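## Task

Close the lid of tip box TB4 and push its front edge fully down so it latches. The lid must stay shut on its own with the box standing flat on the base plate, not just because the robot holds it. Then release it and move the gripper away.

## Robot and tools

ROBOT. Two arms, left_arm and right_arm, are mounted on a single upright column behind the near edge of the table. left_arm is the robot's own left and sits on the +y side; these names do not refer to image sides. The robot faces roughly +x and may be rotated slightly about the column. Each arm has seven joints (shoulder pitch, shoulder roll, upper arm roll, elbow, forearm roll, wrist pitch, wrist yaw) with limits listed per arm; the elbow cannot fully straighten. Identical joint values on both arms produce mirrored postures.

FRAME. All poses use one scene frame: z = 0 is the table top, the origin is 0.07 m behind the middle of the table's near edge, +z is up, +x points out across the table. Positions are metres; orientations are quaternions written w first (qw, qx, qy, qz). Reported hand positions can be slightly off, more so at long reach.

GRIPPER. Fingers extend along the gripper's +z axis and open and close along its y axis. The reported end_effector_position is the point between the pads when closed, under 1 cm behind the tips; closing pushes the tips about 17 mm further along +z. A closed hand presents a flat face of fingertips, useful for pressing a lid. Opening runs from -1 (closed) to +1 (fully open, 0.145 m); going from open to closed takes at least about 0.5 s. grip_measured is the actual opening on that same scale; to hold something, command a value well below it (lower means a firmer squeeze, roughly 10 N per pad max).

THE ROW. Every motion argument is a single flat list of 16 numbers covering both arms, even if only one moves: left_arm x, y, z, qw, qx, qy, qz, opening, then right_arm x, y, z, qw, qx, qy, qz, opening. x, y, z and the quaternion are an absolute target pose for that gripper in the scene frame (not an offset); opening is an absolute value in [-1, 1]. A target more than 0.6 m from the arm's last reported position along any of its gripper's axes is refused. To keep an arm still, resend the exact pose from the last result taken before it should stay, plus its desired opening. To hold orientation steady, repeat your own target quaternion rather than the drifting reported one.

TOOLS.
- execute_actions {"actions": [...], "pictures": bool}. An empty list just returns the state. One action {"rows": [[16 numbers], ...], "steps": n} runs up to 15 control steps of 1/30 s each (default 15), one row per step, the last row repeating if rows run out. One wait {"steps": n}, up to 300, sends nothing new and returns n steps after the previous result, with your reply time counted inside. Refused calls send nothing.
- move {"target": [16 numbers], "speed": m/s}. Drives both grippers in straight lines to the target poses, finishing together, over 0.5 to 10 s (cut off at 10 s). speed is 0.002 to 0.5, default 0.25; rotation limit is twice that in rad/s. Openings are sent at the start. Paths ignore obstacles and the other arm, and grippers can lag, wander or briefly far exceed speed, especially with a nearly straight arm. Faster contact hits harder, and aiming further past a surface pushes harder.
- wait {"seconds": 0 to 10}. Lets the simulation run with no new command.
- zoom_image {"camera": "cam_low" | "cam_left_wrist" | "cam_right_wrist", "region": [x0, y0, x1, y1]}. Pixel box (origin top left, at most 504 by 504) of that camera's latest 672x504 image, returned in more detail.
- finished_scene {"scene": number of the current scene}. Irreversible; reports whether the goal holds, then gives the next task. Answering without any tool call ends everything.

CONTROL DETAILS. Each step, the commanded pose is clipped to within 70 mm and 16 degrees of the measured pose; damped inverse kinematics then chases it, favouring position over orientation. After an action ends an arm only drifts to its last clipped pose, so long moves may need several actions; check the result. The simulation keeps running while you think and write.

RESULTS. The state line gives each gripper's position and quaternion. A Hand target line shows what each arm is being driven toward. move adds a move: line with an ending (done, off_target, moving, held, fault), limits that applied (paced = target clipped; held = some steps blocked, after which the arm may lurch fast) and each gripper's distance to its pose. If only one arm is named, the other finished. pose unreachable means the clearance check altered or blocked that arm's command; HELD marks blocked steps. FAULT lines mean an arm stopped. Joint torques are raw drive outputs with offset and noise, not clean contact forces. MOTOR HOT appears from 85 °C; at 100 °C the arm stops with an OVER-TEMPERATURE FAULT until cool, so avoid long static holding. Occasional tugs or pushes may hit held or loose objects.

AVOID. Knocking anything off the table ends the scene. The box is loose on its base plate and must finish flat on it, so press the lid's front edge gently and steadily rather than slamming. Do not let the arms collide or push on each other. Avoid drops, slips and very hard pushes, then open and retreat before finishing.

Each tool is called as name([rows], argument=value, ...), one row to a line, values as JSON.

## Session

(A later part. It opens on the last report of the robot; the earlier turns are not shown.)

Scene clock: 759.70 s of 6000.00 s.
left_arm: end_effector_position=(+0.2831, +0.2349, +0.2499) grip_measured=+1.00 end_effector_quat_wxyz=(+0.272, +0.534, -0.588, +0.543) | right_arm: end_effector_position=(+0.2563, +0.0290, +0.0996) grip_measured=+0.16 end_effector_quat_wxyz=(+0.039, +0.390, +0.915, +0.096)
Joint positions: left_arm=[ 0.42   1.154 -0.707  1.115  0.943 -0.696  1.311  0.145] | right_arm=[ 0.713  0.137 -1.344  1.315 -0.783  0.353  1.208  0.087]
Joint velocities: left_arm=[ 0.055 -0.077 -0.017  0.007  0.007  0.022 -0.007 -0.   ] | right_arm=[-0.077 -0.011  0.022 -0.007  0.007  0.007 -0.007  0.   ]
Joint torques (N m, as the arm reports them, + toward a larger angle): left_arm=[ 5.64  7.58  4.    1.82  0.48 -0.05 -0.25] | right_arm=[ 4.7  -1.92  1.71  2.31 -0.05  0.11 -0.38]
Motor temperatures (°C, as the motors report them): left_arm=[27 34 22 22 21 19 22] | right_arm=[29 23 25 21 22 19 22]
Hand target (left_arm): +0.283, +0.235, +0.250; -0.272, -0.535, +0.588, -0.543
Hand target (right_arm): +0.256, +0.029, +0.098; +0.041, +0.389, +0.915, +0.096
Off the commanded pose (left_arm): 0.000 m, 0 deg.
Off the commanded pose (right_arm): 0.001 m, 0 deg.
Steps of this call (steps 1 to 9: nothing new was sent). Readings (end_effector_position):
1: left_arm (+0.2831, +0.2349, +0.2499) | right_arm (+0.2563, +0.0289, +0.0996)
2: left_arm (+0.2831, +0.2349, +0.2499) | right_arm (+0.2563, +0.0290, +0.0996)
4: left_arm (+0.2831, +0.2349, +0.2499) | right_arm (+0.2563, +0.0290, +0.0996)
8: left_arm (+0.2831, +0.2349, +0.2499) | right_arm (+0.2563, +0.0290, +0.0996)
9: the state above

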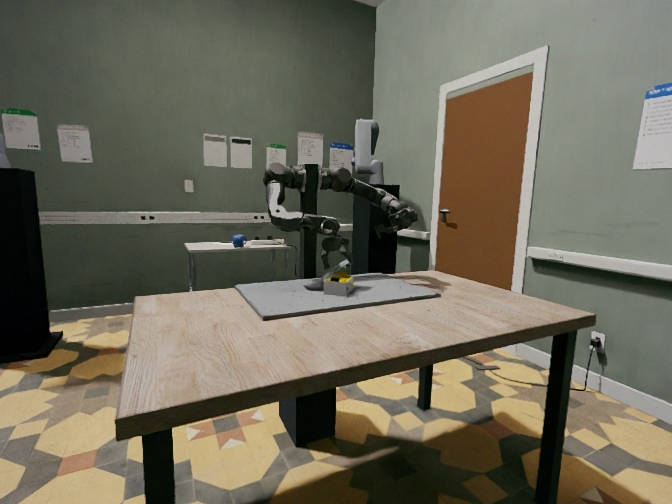

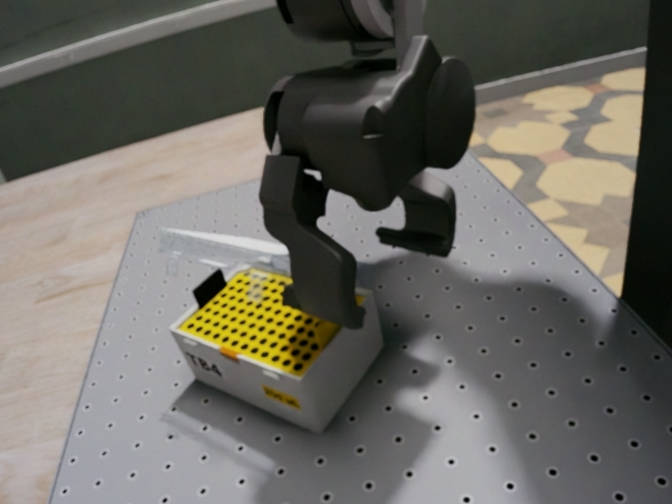

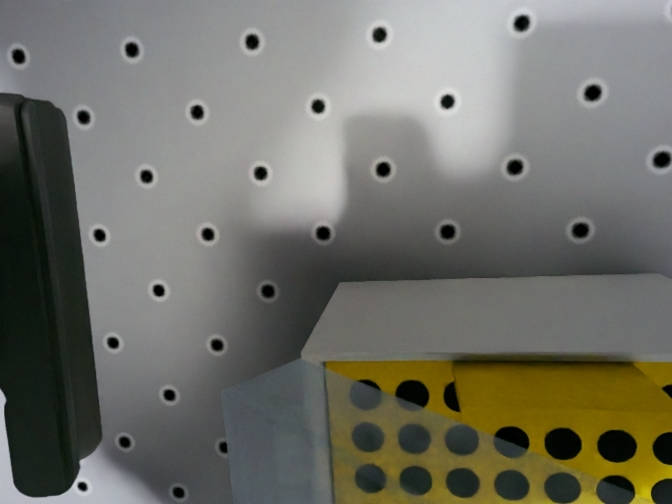

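execute_actions([
  {"rows":[[0.2831,0.2349,0.2498,-0.272,-0.535,0.588,-0.543,1.0,0.25618,0.02890,0.09842,0.0408,0.3886,0.9155,0.0960,0.16],[0.2831,0.2349,0.2498,-0.272,-0.535,0.588,-0.543,1.0,0.25637,0.02910,0.09818,0.0405,0.3886,0.9155,0.0955,0.16],[0.2831,0.2349,0.2498,-0.272,-0.535,0.588,-0.543,1.0,0.25668,0.02943,0.09780,0.0402,0.3886,0.9156,0.0946,0.16],[0.2831,0.2349,0.2498,-0.272,-0.535,0.588,-0.543,1.0,0.25708,0.02984,0.09728,0.0397,0.3887,0.9157,0.0935,0.16],[0.2831,0.2349,0.2498,-0.272,-0.535,0.588,-0.543,1.0,0.25757,0.03036,0.09663,0.0391,0.3887,0.9159,0.0921,0.16],[0.2831,0.2349,0.2498,-0.272,-0.535,0.588,-0.543,1.0,0.25814,0.03096,0.09586,0.0384,0.3888,0.9161,0.0904,0.16],[0.2831,0.2349,0.2498,-0.272,-0.535,0.588,-0.543,1.0,0.25877,0.03162,0.09498,0.0376,0.3889,0.9162,0.0885,0.16],[0.2831,0.2349,0.2498,-0.272,-0.535,0.588,-0.543,1.0,0.25944,0.03232,0.09398,0.0367,0.3890,0.9164,0.0864,0.16],[0.2831,0.2349,0.2498,-0.272,-0.535,0.588,-0.543,1.0,0.26015,0.03306,0.09289,0.0357,0.3891,0.9166,0.0841,0.16],[0.2831,0.2349,0.2498,-0.272,-0.535,0.588,-0.543,1.0,0.26089,0.03383,0.09171,0.0347,0.3892,0.9169,0.0817,0.16],[0.2831,0.2349,0.2498,-0.272,-0.535,0.588,-0.543,1.0,0.26163,0.03460,0.09044,0.0336,0.3893,0.9171,0.0791,0.16],[0.2831,0.2349,0.2498,-0.272,-0.535,0.588,-0.543,1.0,0.26237,0.03538,0.08910,0.0325,0.3893,0.9173,0.0765,0.16],[0.2831,0.2349,0.2498,-0.272,-0.535,0.588,-0.543,1.0,0.26309,0.03613,0.08770,0.0313,0.3894,0.9175,0.0738,0.16],[0.2831,0.2349,0.2498,-0.272,-0.535,0.588,-0.543,1.0,0.26380,0.03687,0.08624,0.0301,0.3895,0.9178,0.0710,0.16],[0.2831,0.2349,0.2498,-0.272,-0.535,0.588,-0.543,1.0,0.26447,0.03758,0.08475,0.0289,0.3896,0.9180,0.0682,0.16]],"steps":15},
], pictures=false)

execute_actions([
  {"rows":[[0.2831,0.2349,0.2498,-0.272,-0.535,0.588,-0.543,1.0,0.26512,0.03825,0.08323,0.0278,0.3897,0.9182,0.0654,0.16],[0.2831,0.2349,0.2498,-0.272,-0.535,0.588,-0.543,1.0,0.26572,0.03888,0.08169,0.0266,0.3898,0.9184,0.0626,0.16],[0.2831,0.2349,0.2498,-0.272,-0.535,0.588,-0.543,1.0,0.26628,0.03947,0.08016,0.0254,0.3899,0.9185,0.0599,0.16],[0.2831,0.2349,0.2498,-0.272,-0.535,0.588,-0.543,1.0,0.26678,0.04000,0.07865,0.0243,0.3899,0.9187,0.0572,0.16],[0.2831,0.2349,0.2498,-0.272,-0.535,0.588,-0.543,1.0,0.26724,0.04048,0.07717,0.0232,0.3900,0.9189,0.0547,0.16],[0.2831,0.2349,0.2498,-0.272,-0.535,0.588,-0.543,1.0,0.26765,0.04091,0.07574,0.0222,0.3901,0.9190,0.0523,0.16],[0.2831,0.2349,0.2498,-0.272,-0.535,0.588,-0.543,1.0,0.26802,0.04129,0.07438,0.0212,0.3901,0.9191,0.0500,0.16],[0.2831,0.2349,0.2498,-0.272,-0.535,0.588,-0.543,1.0,0.26833,0.04162,0.07311,0.0203,0.3902,0.9193,0.0479,0.16],[0.2831,0.2349,0.2498,-0.272,-0.535,0.588,-0.543,1.0,0.26859,0.04189,0.07194,0.0195,0.3902,0.9194,0.0460,0.16],[0.2831,0.2349,0.2498,-0.272,-0.535,0.588,-0.543,1.0,0.26882,0.04213,0.07091,0.0188,0.3902,0.9194,0.0443,0.16],[0.2831,0.2349,0.2498,-0.272,-0.535,0.588,-0.543,1.0,0.26899,0.04231,0.07002,0.0182,0.3903,0.9195,0.0429,0.16],[0.2831,0.2349,0.2498,-0.272,-0.535,0.588,-0.543,1.0,0.26913,0.04245,0.06929,0.0177,0.3903,0.9196,0.0417,0.16],[0.2831,0.2349,0.2498,-0.272,-0.535,0.588,-0.543,1.0,0.26923,0.04256,0.06875,0.0173,0.3903,0.9196,0.0409,0.16],[0.2831,0.2349,0.2498,-0.272,-0.535,0.588,-0.543,1.0,0.26929,0.04262,0.06842,0.0171,0.3903,0.9196,0.0403,0.16],[0.2831,0.2349,0.2498,-0.272,-0.535,0.588,-0.543,1.0,0.26931,0.04264,0.06830,0.0170,0.3903,0.9196,0.0402,0.16]],"steps":15},
], pictures=true)

execute_actions([
  {"rows":[[0.2831,0.2349,0.2498,-0.272,-0.535,0.588,-0.543,1.0,0.26931,0.04264,0.06822,0.0170,0.3903,0.9196,0.0402,0.164],[0.2831,0.2349,0.2498,-0.272,-0.535,0.588,-0.543,1.0,0.26931,0.04264,0.06799,0.0170,0.3903,0.9196,0.0402,0.174],[0.2831,0.2349,0.2498,-0.272,-0.535,0.588,-0.543,1.0,0.26931,0.04264,0.06764,0.0170,0.3903,0.9196,0.0402,0.190],[0.2831,0.2349,0.2498,-0.272,-0.535,0.588,-0.543,1.0,0.26931,0.04264,0.06719,0.0170,0.3903,0.9196,0.0402,0.211],[0.2831,0.2349,0.2498,-0.272,-0.535,0.588,-0.543,1.0,0.26931,0.04264,0.06667,0.0170,0.3903,0.9196,0.0402,0.235],[0.2831,0.2349,0.2498,-0.272,-0.535,0.588,-0.543,1.0,0.26931,0.04264,0.06608,0.0170,0.3903,0.9196,0.0402,0.262],[0.2831,0.2349,0.2498,-0.272,-0.535,0.588,-0.543,1.0,0.26931,0.04264,0.06546,0.0170,0.3903,0.9196,0.0402,0.291],[0.2831,0.2349,0.2498,-0.272,-0.535,0.588,-0.543,1.0,0.26931,0.04264,0.06484,0.0170,0.3903,0.9196,0.0402,0.319],[0.2831,0.2349,0.2498,-0.272,-0.535,0.588,-0.543,1.0,0.26931,0.04264,0.06422,0.0170,0.3903,0.9196,0.0402,0.348],[0.2831,0.2349,0.2498,-0.272,-0.535,0.588,-0.543,1.0,0.26931,0.04264,0.06363,0.0170,0.3903,0.9196,0.0402,0.375],[0.2831,0.2349,0.2498,-0.272,-0.535,0.588,-0.543,1.0,0.26931,0.04264,0.06311,0.0170,0.3903,0.9196,0.0402,0.402],[0.2831,0.2349,0.2498,-0.272,-0.535,0.588,-0.543,1.0,0.26931,0.04264,0.06266,0.0170,0.3903,0.9196,0.0402,0.429],[0.2831,0.2349,0.2498,-0.272,-0.535,0.588,-0.543,1.0,0.26931,0.04264,0.06231,0.0170,0.3903,0.9196,0.0402,0.455],[0.2831,0.2349,0.2498,-0.272,-0.535,0.588,-0.543,1.0,0.26931,0.04264,0.06208,0.0170,0.3903,0.9196,0.0402,0.480],[0.2831,0.2349,0.2498,-0.272,-0.535,0.588,-0.543,1.0,0.26931,0.04264,0.06200,0.0170,0.3903,0.9196,0.0402,0.500]],"steps":15},
], pictures=false)

wait(seconds=0.3)

Scene clock: 880.20 s of 6000.00 s.
left_arm: end_effector_position=(+0.2831, +0.2349, +0.2499) grip_measured=+1.00 end_effector_quat_wxyz=(+0.272, +0.534, -0.588, +0.543) | right_arm: end_effector_position=(+0.2627, +0.0366, +0.0840) grip_measured=+0.16 end_effector_quat_wxyz=(+0.029, +0.393, +0.917, +0.065)
Joint positions: left_arm=[ 0.42   1.154 -0.707  1.115  0.943 -0.696  1.311  0.145] | right_arm=[ 0.726  0.031 -1.344  1.121 -0.776  0.297  1.207  0.087]
Joint velocities: left_arm=[ 0.011 -0.033 -0.012  0.002  0.037  0.007  0.081  0.   ] | right_arm=[-0.011 -0.231  0.012 -0.471  0.007 -0.125 -0.037 -0.   ]
Joint torques (N m, as the arm reports them, + toward a larger angle): left_arm=[ 5.59  7.55  3.85  1.88  0.45 -0.06 -0.25] | right_arm=[ 6.21 -2.17  2.21  2.96  0.08  0.08 -0.27]
Motor temperatures (°C, as the motors report them): left_arm=[27 34 22 22 21 19 22] | right_arm=[29 23 24 21 22 19 22]
Hand target (left_arm): +0.283, +0.235, +0.250; -0.272, -0.535, +0.588, -0.543
Hand target (right_arm): +0.264, +0.038, +0.085; +0.029, +0.389, +0.918, +0.068
Off the commanded pose (left_arm): 0.000 m, 0 deg.
Off the commanded pose (right_arm): 0.002 m, 1 deg.
Steps of this call (steps 1 to 90: nothing new was sent; then 117.00 s passed at rest; steps 91 to 105: all 15 steps of this action). Readings (end_effector_position):
91: left_arm (+0.2831, +0.2349, +0.2499) | right_arm (+0.2564, +0.0289, +0.0996)
92: left_arm (+0.2831, +0.2349, +0.2499) | right_arm (+0.2566, +0.0287, +0.0993)
94: left_arm (+0.2831, +0.2349, +0.2499) | right_arm (+0.2572, +0.0287, +0.0976)
98: left_arm (+0.2831, +0.2349, +0.2499) | right_arm (+0.2578, +0.0317, +0.0932)
105: the state above

Scene clock: 880.70 s of 6000.00 s.
left_arm: end_effector_position=(+0.2831, +0.2349, +0.2499) grip_measured=+1.00 end_effector_quat_wxyz=(+0.272, +0.534, -0.588, +0.543) | right_arm: end_effector_position=(+0.2693, +0.0428, +0.0692) grip_measured=+0.16 end_effector_quat_wxyz=(+0.018, +0.391, +0.919, +0.040)
Joint positions: left_arm=[ 0.42   1.154 -0.707  1.115  0.943 -0.696  1.311  0.145] | right_arm=[ 0.743 -0.077 -1.342  0.909 -0.767  0.22   1.186  0.088]
Joint velocities: left_arm=[-0.033 -0.055  0.002  0.007  0.022 -0.007 -0.081  0.   ] | right_arm=[ 0.099 -0.099 -0.022 -0.027 -0.066 -0.037  0.037 -0.   ]
Joint torques (N m, as the arm reports them, + toward a larger angle): left_arm=[ 5.57  7.6   3.93  1.84  0.47 -0.04 -0.24] | right_arm=[ 5.37 -2.87  1.98  1.77  0.1   0.05 -0.18]
Motor temperatures (°C, as the motors report them): left_arm=[27 34 22 22 21 19 22] | right_arm=[29 23 24 21 22 19 22]
Hand target (left_arm): +0.283, +0.235, +0.250; -0.272, -0.535, +0.588, -0.543
Hand target (right_arm): +0.269, +0.043, +0.068; +0.016, +0.390, +0.920, +0.040
Off the commanded pose (left_arm): 0.000 m, 0 deg.
Off the commanded pose (right_arm): 0.001 m, 0 deg.
Steps of this call (steps 1 to 15: all 15 steps of this action). Readings (end_effector_position):
1: left_arm (+0.2831, +0.2349, +0.2499) | right_arm (+0.2631, +0.0370, +0.0823)
2: left_arm (+0.2831, +0.2349, +0.2499) | right_arm (+0.2636, +0.0375, +0.0807)
4: left_arm (+0.2831, +0.2349, +0.2499) | right_arm (+0.2645, +0.0385, +0.0775)
8: left_arm (+0.2831, +0.2349, +0.2499) | right_arm (+0.2659, +0.0399, +0.0719)
15: the state above

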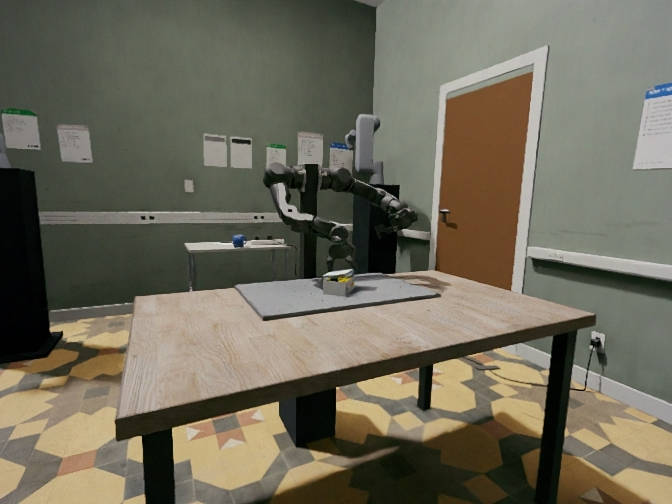

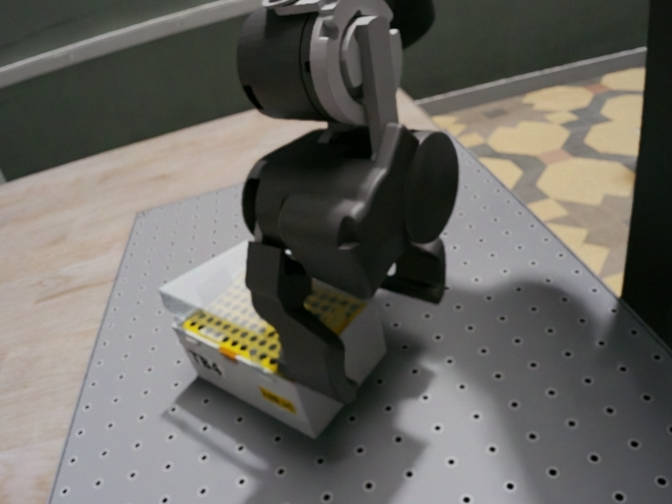

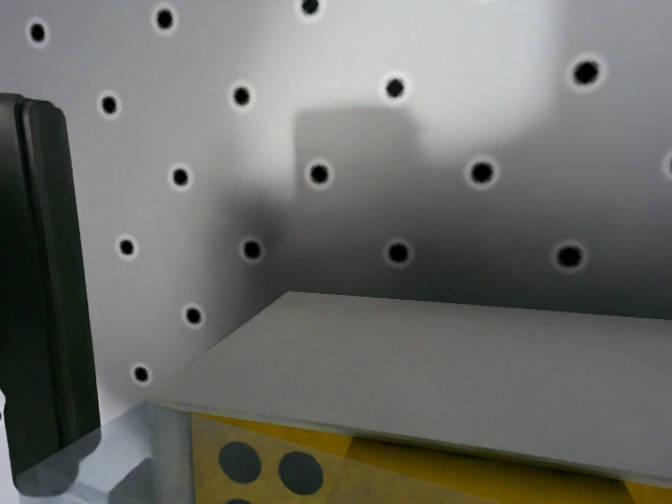

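Scene clock: 881.20 s of 6000.00 s.
left_arm: end_effector_position=(+0.2831, +0.2349, +0.2499) grip_measured=+1.00 end_effector_quat_wxyz=(+0.272, +0.534, -0.588, +0.543) | right_arm: end_effector_position=(+0.2708, +0.0423, +0.0636) grip_measured=+0.50 end_effector_quat_wxyz=(+0.019, +0.392, +0.919, +0.040)
Joint positions: left_arm=[ 0.42   1.154 -0.707  1.115  0.943 -0.696  1.311  0.145] | right_arm=[ 0.738 -0.089 -1.342  0.868 -0.767  0.203  1.16   0.112]
Joint velocities: left_arm=[-0.055  0.033  0.002 -0.032 -0.007 -0.037 -0.051 -0.   ] | right_arm=[-0.077 -0.033 -0.002 -0.007 -0.007 -0.051  0.007  0.004]
Joint torques (N m, as the arm reports them, + toward a larger angle): left_arm=[ 5.6   7.53  4.01  1.86  0.47 -0.06 -0.26] | right_arm=[ 4.75 -3.19  1.42  1.95  0.01  0.1  -0.18]
Motor temperatures (°C, as the motors report them): left_arm=[27 34 22 22 21 19 22] | right_arm=[29 23 24 21 22 19 22]
Hand target (left_arm): +0.283, +0.235, +0.250; -0.272, -0.535, +0.588, -0.543
Hand target (right_arm): +0.269, +0.043, +0.062; +0.017, +0.390, +0.920, +0.040
Off the commanded pose (left_arm): 0.000 m, 0 deg.
Off the commanded pose (right_arm): 0.002 m, 0 deg.
Steps of this call (steps 1 to 15: all 15 steps of this action). Readings (end_effector_position):
1: left_arm (+0.2831, +0.2349, +0.2499) | right_arm (+0.2694, +0.0428, +0.0691)
2: left_arm (+0.2831, +0.2349, +0.2499) | right_arm (+0.2695, +0.0428, +0.0690)
4: left_arm (+0.2831, +0.2349, +0.2499) | right_arm (+0.2698, +0.0428, +0.0684)
8: left_arm (+0.2831, +0.2349, +0.2499) | right_arm (+0.2707, +0.0424, +0.0667)
15: the state above

Scene clock: 881.50 s of 6000.00 s.
left_arm: end_effector_position=(+0.2831, +0.2349, +0.2499) grip_measured=+1.00 end_effector_quat_wxyz=(+0.272, +0.534, -0.588, +0.543) | right_arm: end_effector_position=(+0.2708, +0.0423, +0.0634) grip_measured=+0.50 end_effector_quat_wxyz=(+0.019, +0.392, +0.919, +0.041)
Joint positions: left_arm=[ 0.42   1.154 -0.707  1.115  0.943 -0.696  1.311  0.145] | right_arm=[ 0.738 -0.089 -1.342  0.868 -0.767  0.203  1.159  0.112]
Joint velocities: left_arm=[-0.011 -0.077  0.002  0.027  0.037  0.007 -0.066  0.   ] | right_arm=[-0.011  0.011  0.002 -0.002  0.007 -0.022 -0.066  0.   ]
Joint torques (N m, as the arm reports them, + toward a larger angle): left_arm=[ 5.68  7.6   3.89  1.85  0.44 -0.06 -0.26] | right_arm=[ 4.79 -3.18  1.42  1.94  0.04  0.08 -0.21]
Motor temperatures (°C, as the motors report them): left_arm=[27 34 22 22 21 19 22] | right_arm=[29 23 24 21 22 19 22]
Hand target (left_arm): +0.283, +0.235, +0.250; -0.272, -0.535, +0.588, -0.543
Hand target (right_arm): +0.269, +0.043, +0.062; +0.017, +0.390, +0.920, +0.040
Off the commanded pose (left_arm): 0.000 m, 0 deg.
Off the commanded pose (right_arm): 0.002 m, 0 deg.
Steps of this call (steps 1 to 9: nothing new was sent). Readings (end_effector_position):
1: left_arm (+0.2831, +0.2349, +0.2499) | right_arm (+0.2708, +0.0423, +0.0634)
2: left_arm (+0.2831, +0.2349, +0.2499) | right_arm (+0.2708, +0.0423, +0.0634)
4: left_arm (+0.2831, +0.2349, +0.2499) | right_arm (+0.2708, +0.0423, +0.0634)
8: left_arm (+0.2831, +0.2349, +0.2499) | right_arm (+0.2708, +0.0423, +0.0634)
9: the state above

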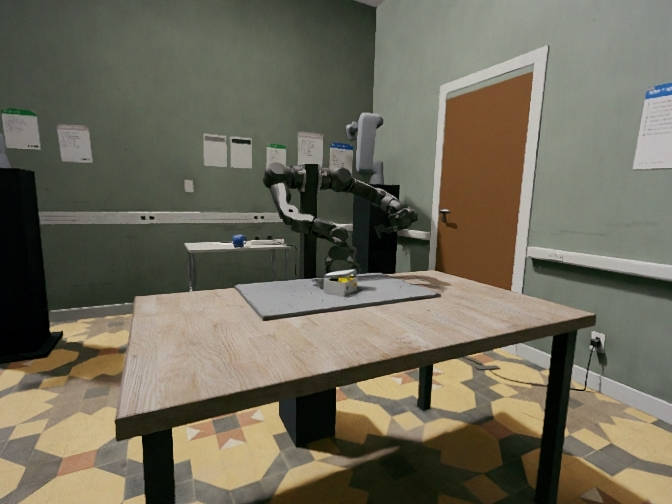

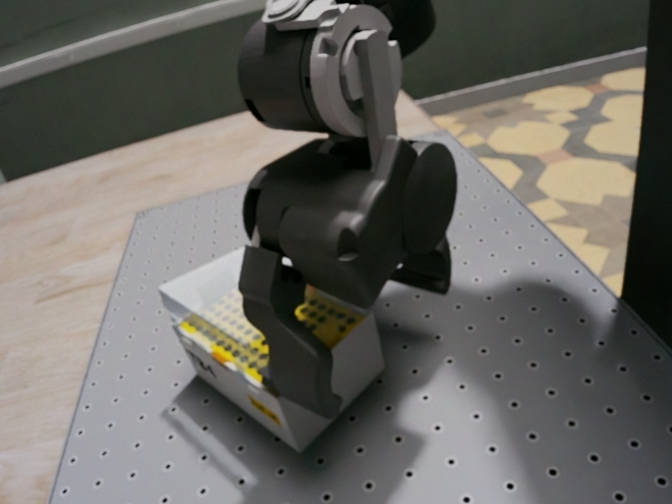

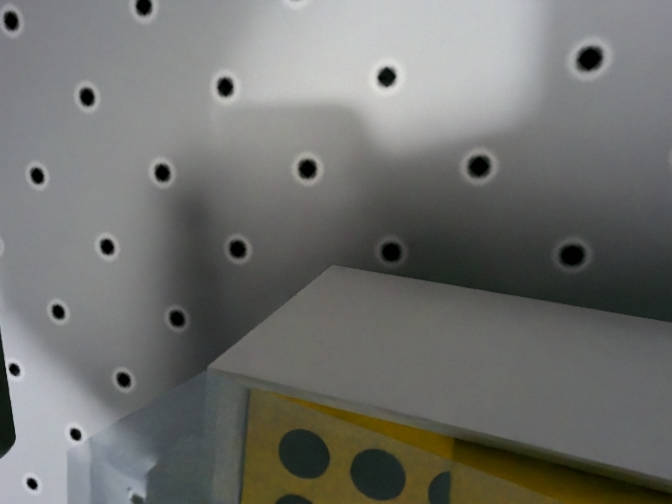

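zoom_image(camera="cam_left_wrist", region=[150, 240, 400, 470])

zoom_image(camera="cam_low", region=[300, 235, 380, 305])

zoom_image(camera="cam_right_wrist", region=[168, 240, 672, 504])

Region (150, 240, 400, 470) of cam_left_wrist's 672x504 image, scaled by 2.016, with more detail than that image has; it fills the top 464 rows of this view, and the rest is white.

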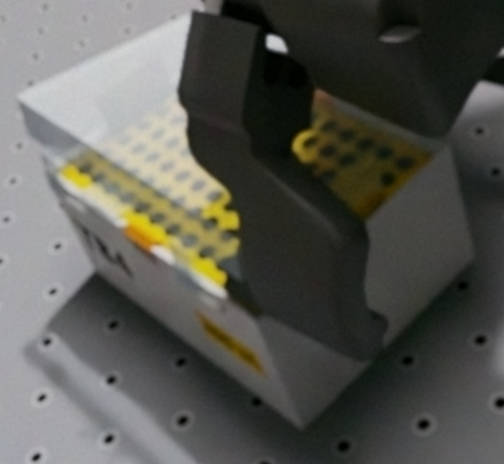

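Region (300, 235, 380, 305) of cam_low's 672x504 image, scaled by 6.300, with more detail than that image has; it fills the top 441 rows of this view, and the rest is white.

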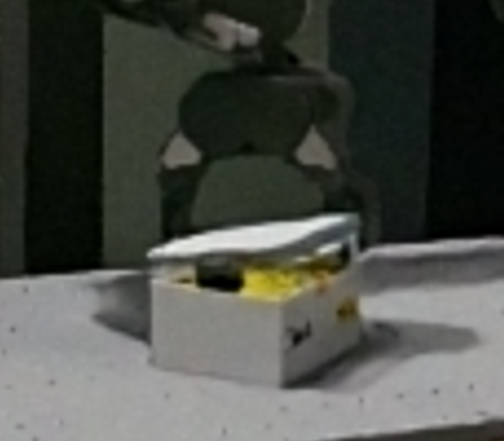

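Region (168, 240, 672, 504) of cam_right_wrist's 672x504 image, scaled by 1.000; it fills the top 264 rows of this view, and the rest is white.

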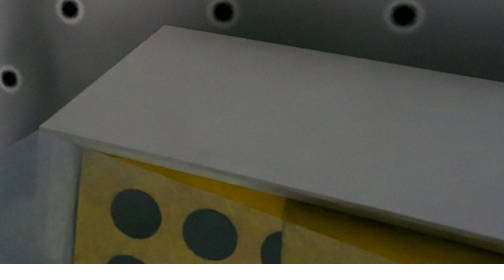

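zoom_image(camera="cam_right_wrist", region=[380, 384, 580, 504])

zoom_image(camera="cam_left_wrist", region=[230, 340, 330, 430])

zoom_image(camera="cam_left_wrist", region=[150, 270, 250, 370])

Region (380, 384, 580, 504) of cam_right_wrist's 672x504 image, scaled by 2.520, with more detail than that image has; it fills the top 302 rows of this view, and the rest is white.

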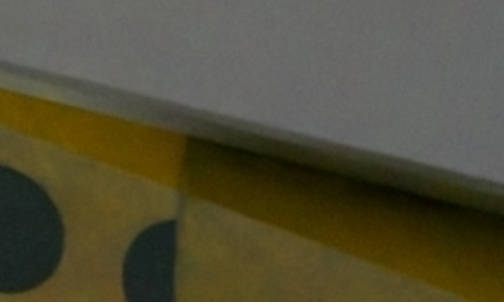

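Region (230, 340, 330, 430) of cam_left_wrist's 672x504 image, scaled by 5.040, with more detail than that image has; it fills the top 454 rows of this view, and the rest is white.

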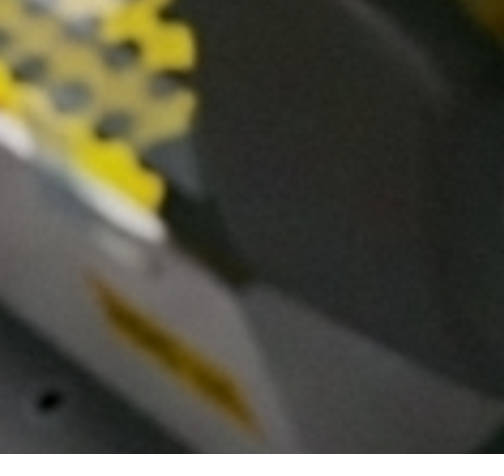

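Region (150, 270, 250, 370) of cam_left_wrist's 672x504 image, scaled by 5.040, with more detail than that image has.

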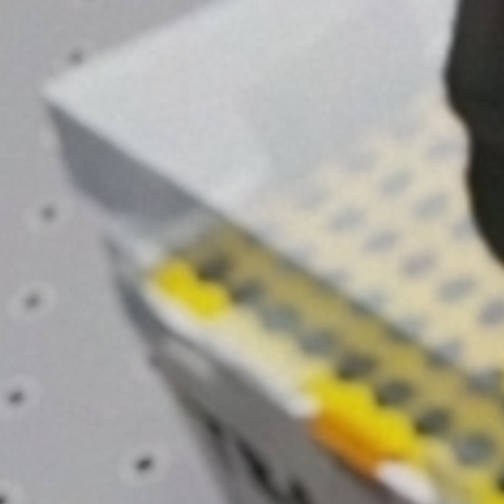

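execute_actions([
  {"rows":[[0.2831,0.2349,0.2498,-0.272,-0.535,0.588,-0.543,1.0,0.26931,0.04264,0.06237,0.0170,0.3903,0.9196,0.0402,0.5],[0.2831,0.2349,0.2498,-0.272,-0.535,0.588,-0.543,1.0,0.26931,0.04264,0.06330,0.0170,0.3903,0.9196,0.0402,0.5],[0.2831,0.2349,0.2498,-0.272,-0.535,0.588,-0.543,1.0,0.26931,0.04264,0.06450,0.0170,0.3903,0.9196,0.0402,0.5],[0.2831,0.2349,0.2498,-0.272,-0.535,0.588,-0.543,1.0,0.26931,0.04264,0.06570,0.0170,0.3903,0.9196,0.0402,0.5],[0.2831,0.2349,0.2498,-0.272,-0.535,0.588,-0.543,1.0,0.26931,0.04264,0.06663,0.0170,0.3903,0.9196,0.0402,0.5],[0.2831,0.2349,0.2498,-0.272,-0.535,0.588,-0.543,1.0,0.26931,0.04264,0.06700,0.0170,0.3903,0.9196,0.0402,0.5],[0.2831,0.2349,0.2498,-0.272,-0.535,0.588,-0.543,1.0,0.26879,0.04318,0.06710,0.0170,0.3903,0.9196,0.0402,0.5],[0.2831,0.2349,0.2498,-0.272,-0.535,0.588,-0.543,1.0,0.26739,0.04464,0.06720,0.0170,0.3903,0.9196,0.0402,0.5],[0.2831,0.2349,0.2498,-0.272,-0.535,0.588,-0.543,1.0,0.26536,0.04676,0.06730,0.0170,0.3903,0.9196,0.0402,0.5],[0.2831,0.2349,0.2498,-0.272,-0.535,0.588,-0.543,1.0,0.26296,0.04926,0.06740,0.0170,0.3903,0.9196,0.0402,0.5],[0.2831,0.2349,0.2498,-0.272,-0.535,0.588,-0.543,1.0,0.26044,0.05190,0.06750,0.0170,0.3903,0.9196,0.0402,0.5],[0.2831,0.2349,0.2498,-0.272,-0.535,0.588,-0.543,1.0,0.25804,0.05440,0.06760,0.0170,0.3903,0.9196,0.0402,0.5],[0.2831,0.2349,0.2498,-0.272,-0.535,0.588,-0.543,1.0,0.25601,0.05652,0.06770,0.0170,0.3903,0.9196,0.0402,0.5],[0.2831,0.2349,0.2498,-0.272,-0.535,0.588,-0.543,1.0,0.25461,0.05798,0.06780,0.0170,0.3903,0.9196,0.0402,0.5],[0.2831,0.2349,0.2498,-0.272,-0.535,0.588,-0.543,1.0,0.25409,0.05852,0.06780,0.0170,0.3903,0.9196,0.0402,0.5]],"steps":15},
], pictures=false)

wait(seconds=0.4)

Scene clock: 1002.00 s of 6000.00 s.
left_arm: end_effector_position=(+0.2831, +0.2349, +0.2499) grip_measured=+1.00 end_effector_quat_wxyz=(+0.272, +0.534, -0.588, +0.543) | right_arm: end_effector_position=(+0.2527, +0.0625, +0.0684) grip_measured=+0.50 end_effector_quat_wxyz=(+0.013, +0.386, +0.921, +0.046)
Joint positions: left_arm=[ 0.42   1.154 -0.707  1.115  0.943 -0.696  1.311  0.145] | right_arm=[ 0.713 -0.12  -1.361  0.921 -0.778  0.264  1.184  0.112]
Joint velocities: left_arm=[-0.077  0.033  0.002  0.022 -0.066  0.022 -0.037 -0.   ] | right_arm=[-0.011 -0.011 -0.007  0.046 -0.007  0.139  0.007  0.   ]
Joint torques (N m, as the arm reports them, + toward a larger angle): left_arm=[ 5.49  7.5   4.05  1.91  0.48 -0.03 -0.27] | right_arm=[ 5.5  -2.13  1.44  2.68 -0.13  0.32  0.1 ]
Motor temperatures (°C, as the motors report them): left_arm=[27 34 22 22 21 19 22] | right_arm=[28 24 23 20 22 19 21]
Hand target (left_arm): +0.283, +0.235, +0.250; -0.272, -0.535, +0.588, -0.543
Hand target (right_arm): +0.254, +0.059, +0.068; +0.017, +0.390, +0.920, +0.041
Off the commanded pose (left_arm): 0.000 m, 0 deg.
Off the commanded pose (right_arm): 0.004 m, 1 deg.
Steps of this call (steps 1 to 90: nothing new was sent; then 117.00 s passed at rest; steps 91 to 105: all 15 steps of this action). Readings (end_effector_position):
91: left_arm (+0.2831, +0.2349, +0.2499) | right_arm (+0.2708, +0.0423, +0.0634)
92: left_arm (+0.2831, +0.2349, +0.2499) | right_arm (+0.2708, +0.0425, +0.0636)
94: left_arm (+0.2831, +0.2349, +0.2499) | right_arm (+0.2701, +0.0431, +0.0650)
98: left_arm (+0.2831, +0.2349, +0.2499) | right_arm (+0.2689, +0.0435, +0.0665)
105: the state above

Scene clock: 1002.40 s of 6000.00 s.
left_arm: end_effector_position=(+0.2831, +0.2349, +0.2499) grip_measured=+1.00 end_effector_quat_wxyz=(+0.272, +0.534, -0.588, +0.543) | right_arm: end_effector_position=(+0.2541, +0.0593, +0.0676) grip_measured=+0.50 end_effector_quat_wxyz=(+0.016, +0.390, +0.920, +0.043)
Joint positions: left_arm=[ 0.42   1.154 -0.707  1.115  0.943 -0.696  1.311  0.145] | right_arm=[ 0.713 -0.115 -1.361  0.922 -0.782  0.271  1.185  0.112]
Joint velocities: left_arm=[-0.011  0.055  0.007 -0.002  0.007  0.022  0.037  0.   ] | right_arm=[-0.011 -0.011 -0.007 -0.012  0.051 -0.081 -0.022 -0.   ]
Joint torques (N m, as the arm reports them, + toward a larger angle): left_arm=[ 5.53  7.58  4.01  1.84  0.46 -0.05 -0.26] | right_arm=[ 5.56 -3.31  1.43  2.61 -0.02  0.28  0.09]
Motor temperatures (°C, as the motors report them): left_arm=[27 34 22 22 21 19 22] | right_arm=[28 24 23 20 22 19 21]
Hand target (left_arm): +0.283, +0.235, +0.250; -0.272, -0.535, +0.588, -0.543
Hand target (right_arm): +0.254, +0.059, +0.068; +0.017, +0.390, +0.920, +0.040
Off the commanded pose (left_arm): 0.000 m, 0 deg.
Off the commanded pose (right_arm): 0.001 m, 0 deg.
Steps of this call (steps 1 to 12: nothing new was sent). Readings (end_effector_position):
1: left_arm (+0.2831, +0.2349, +0.2499) | right_arm (+0.2530, +0.0621, +0.0684)
2: left_arm (+0.2831, +0.2349, +0.2499) | right_arm (+0.2534, +0.0611, +0.0681)
4: left_arm (+0.2831, +0.2349, +0.2499) | right_arm (+0.2540, +0.0594, +0.0676)
8: left_arm (+0.2831, +0.2349, +0.2499) | right_arm (+0.2541, +0.0593, +0.0676)
12: the state above

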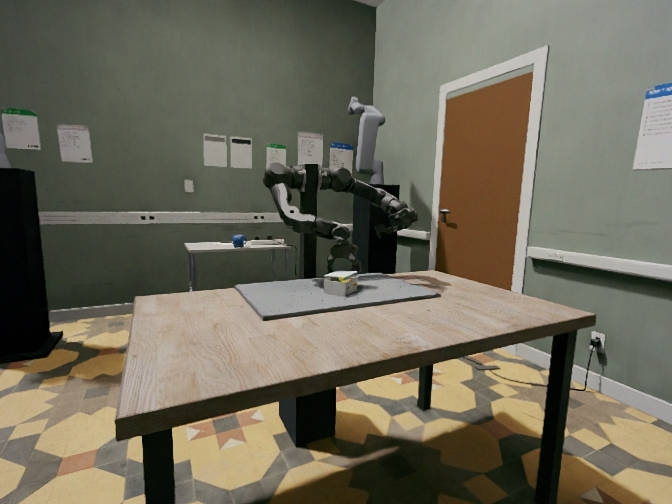

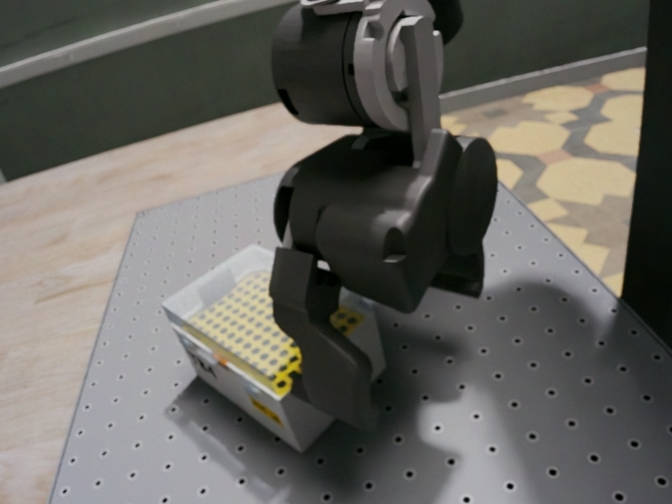

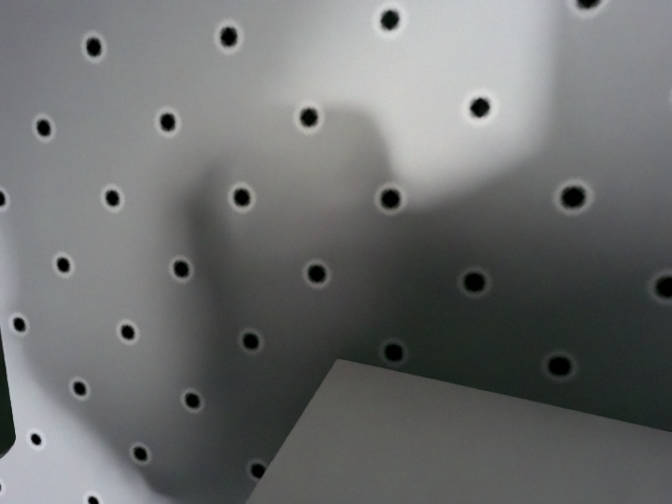

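zoom_image(camera="cam_left_wrist", region=[150, 235, 330, 460])

zoom_image(camera="cam_low", region=[310, 255, 370, 305])

Region (150, 235, 330, 460) of cam_left_wrist's 672x504 image, scaled by 2.240, with more detail than that image has; it fills the left 403 columns of this view, and the rest is white.

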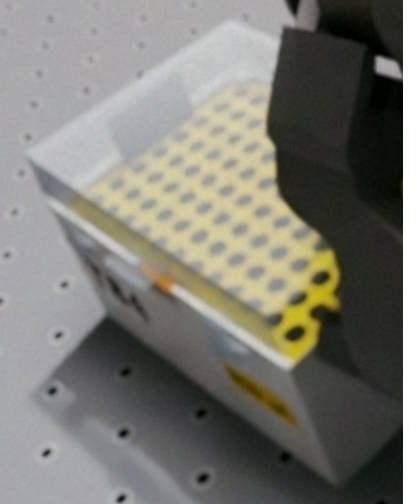

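Region (310, 255, 370, 305) of cam_low's 672x504 image, scaled by 8.400, with more detail than that image has.

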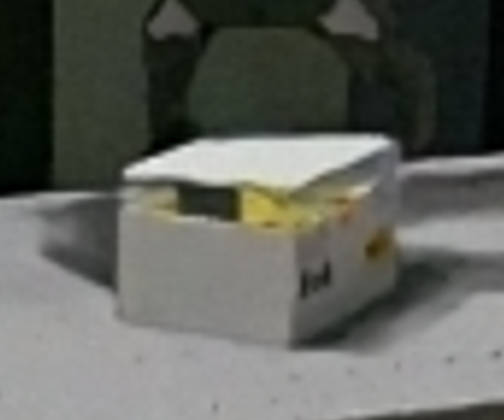

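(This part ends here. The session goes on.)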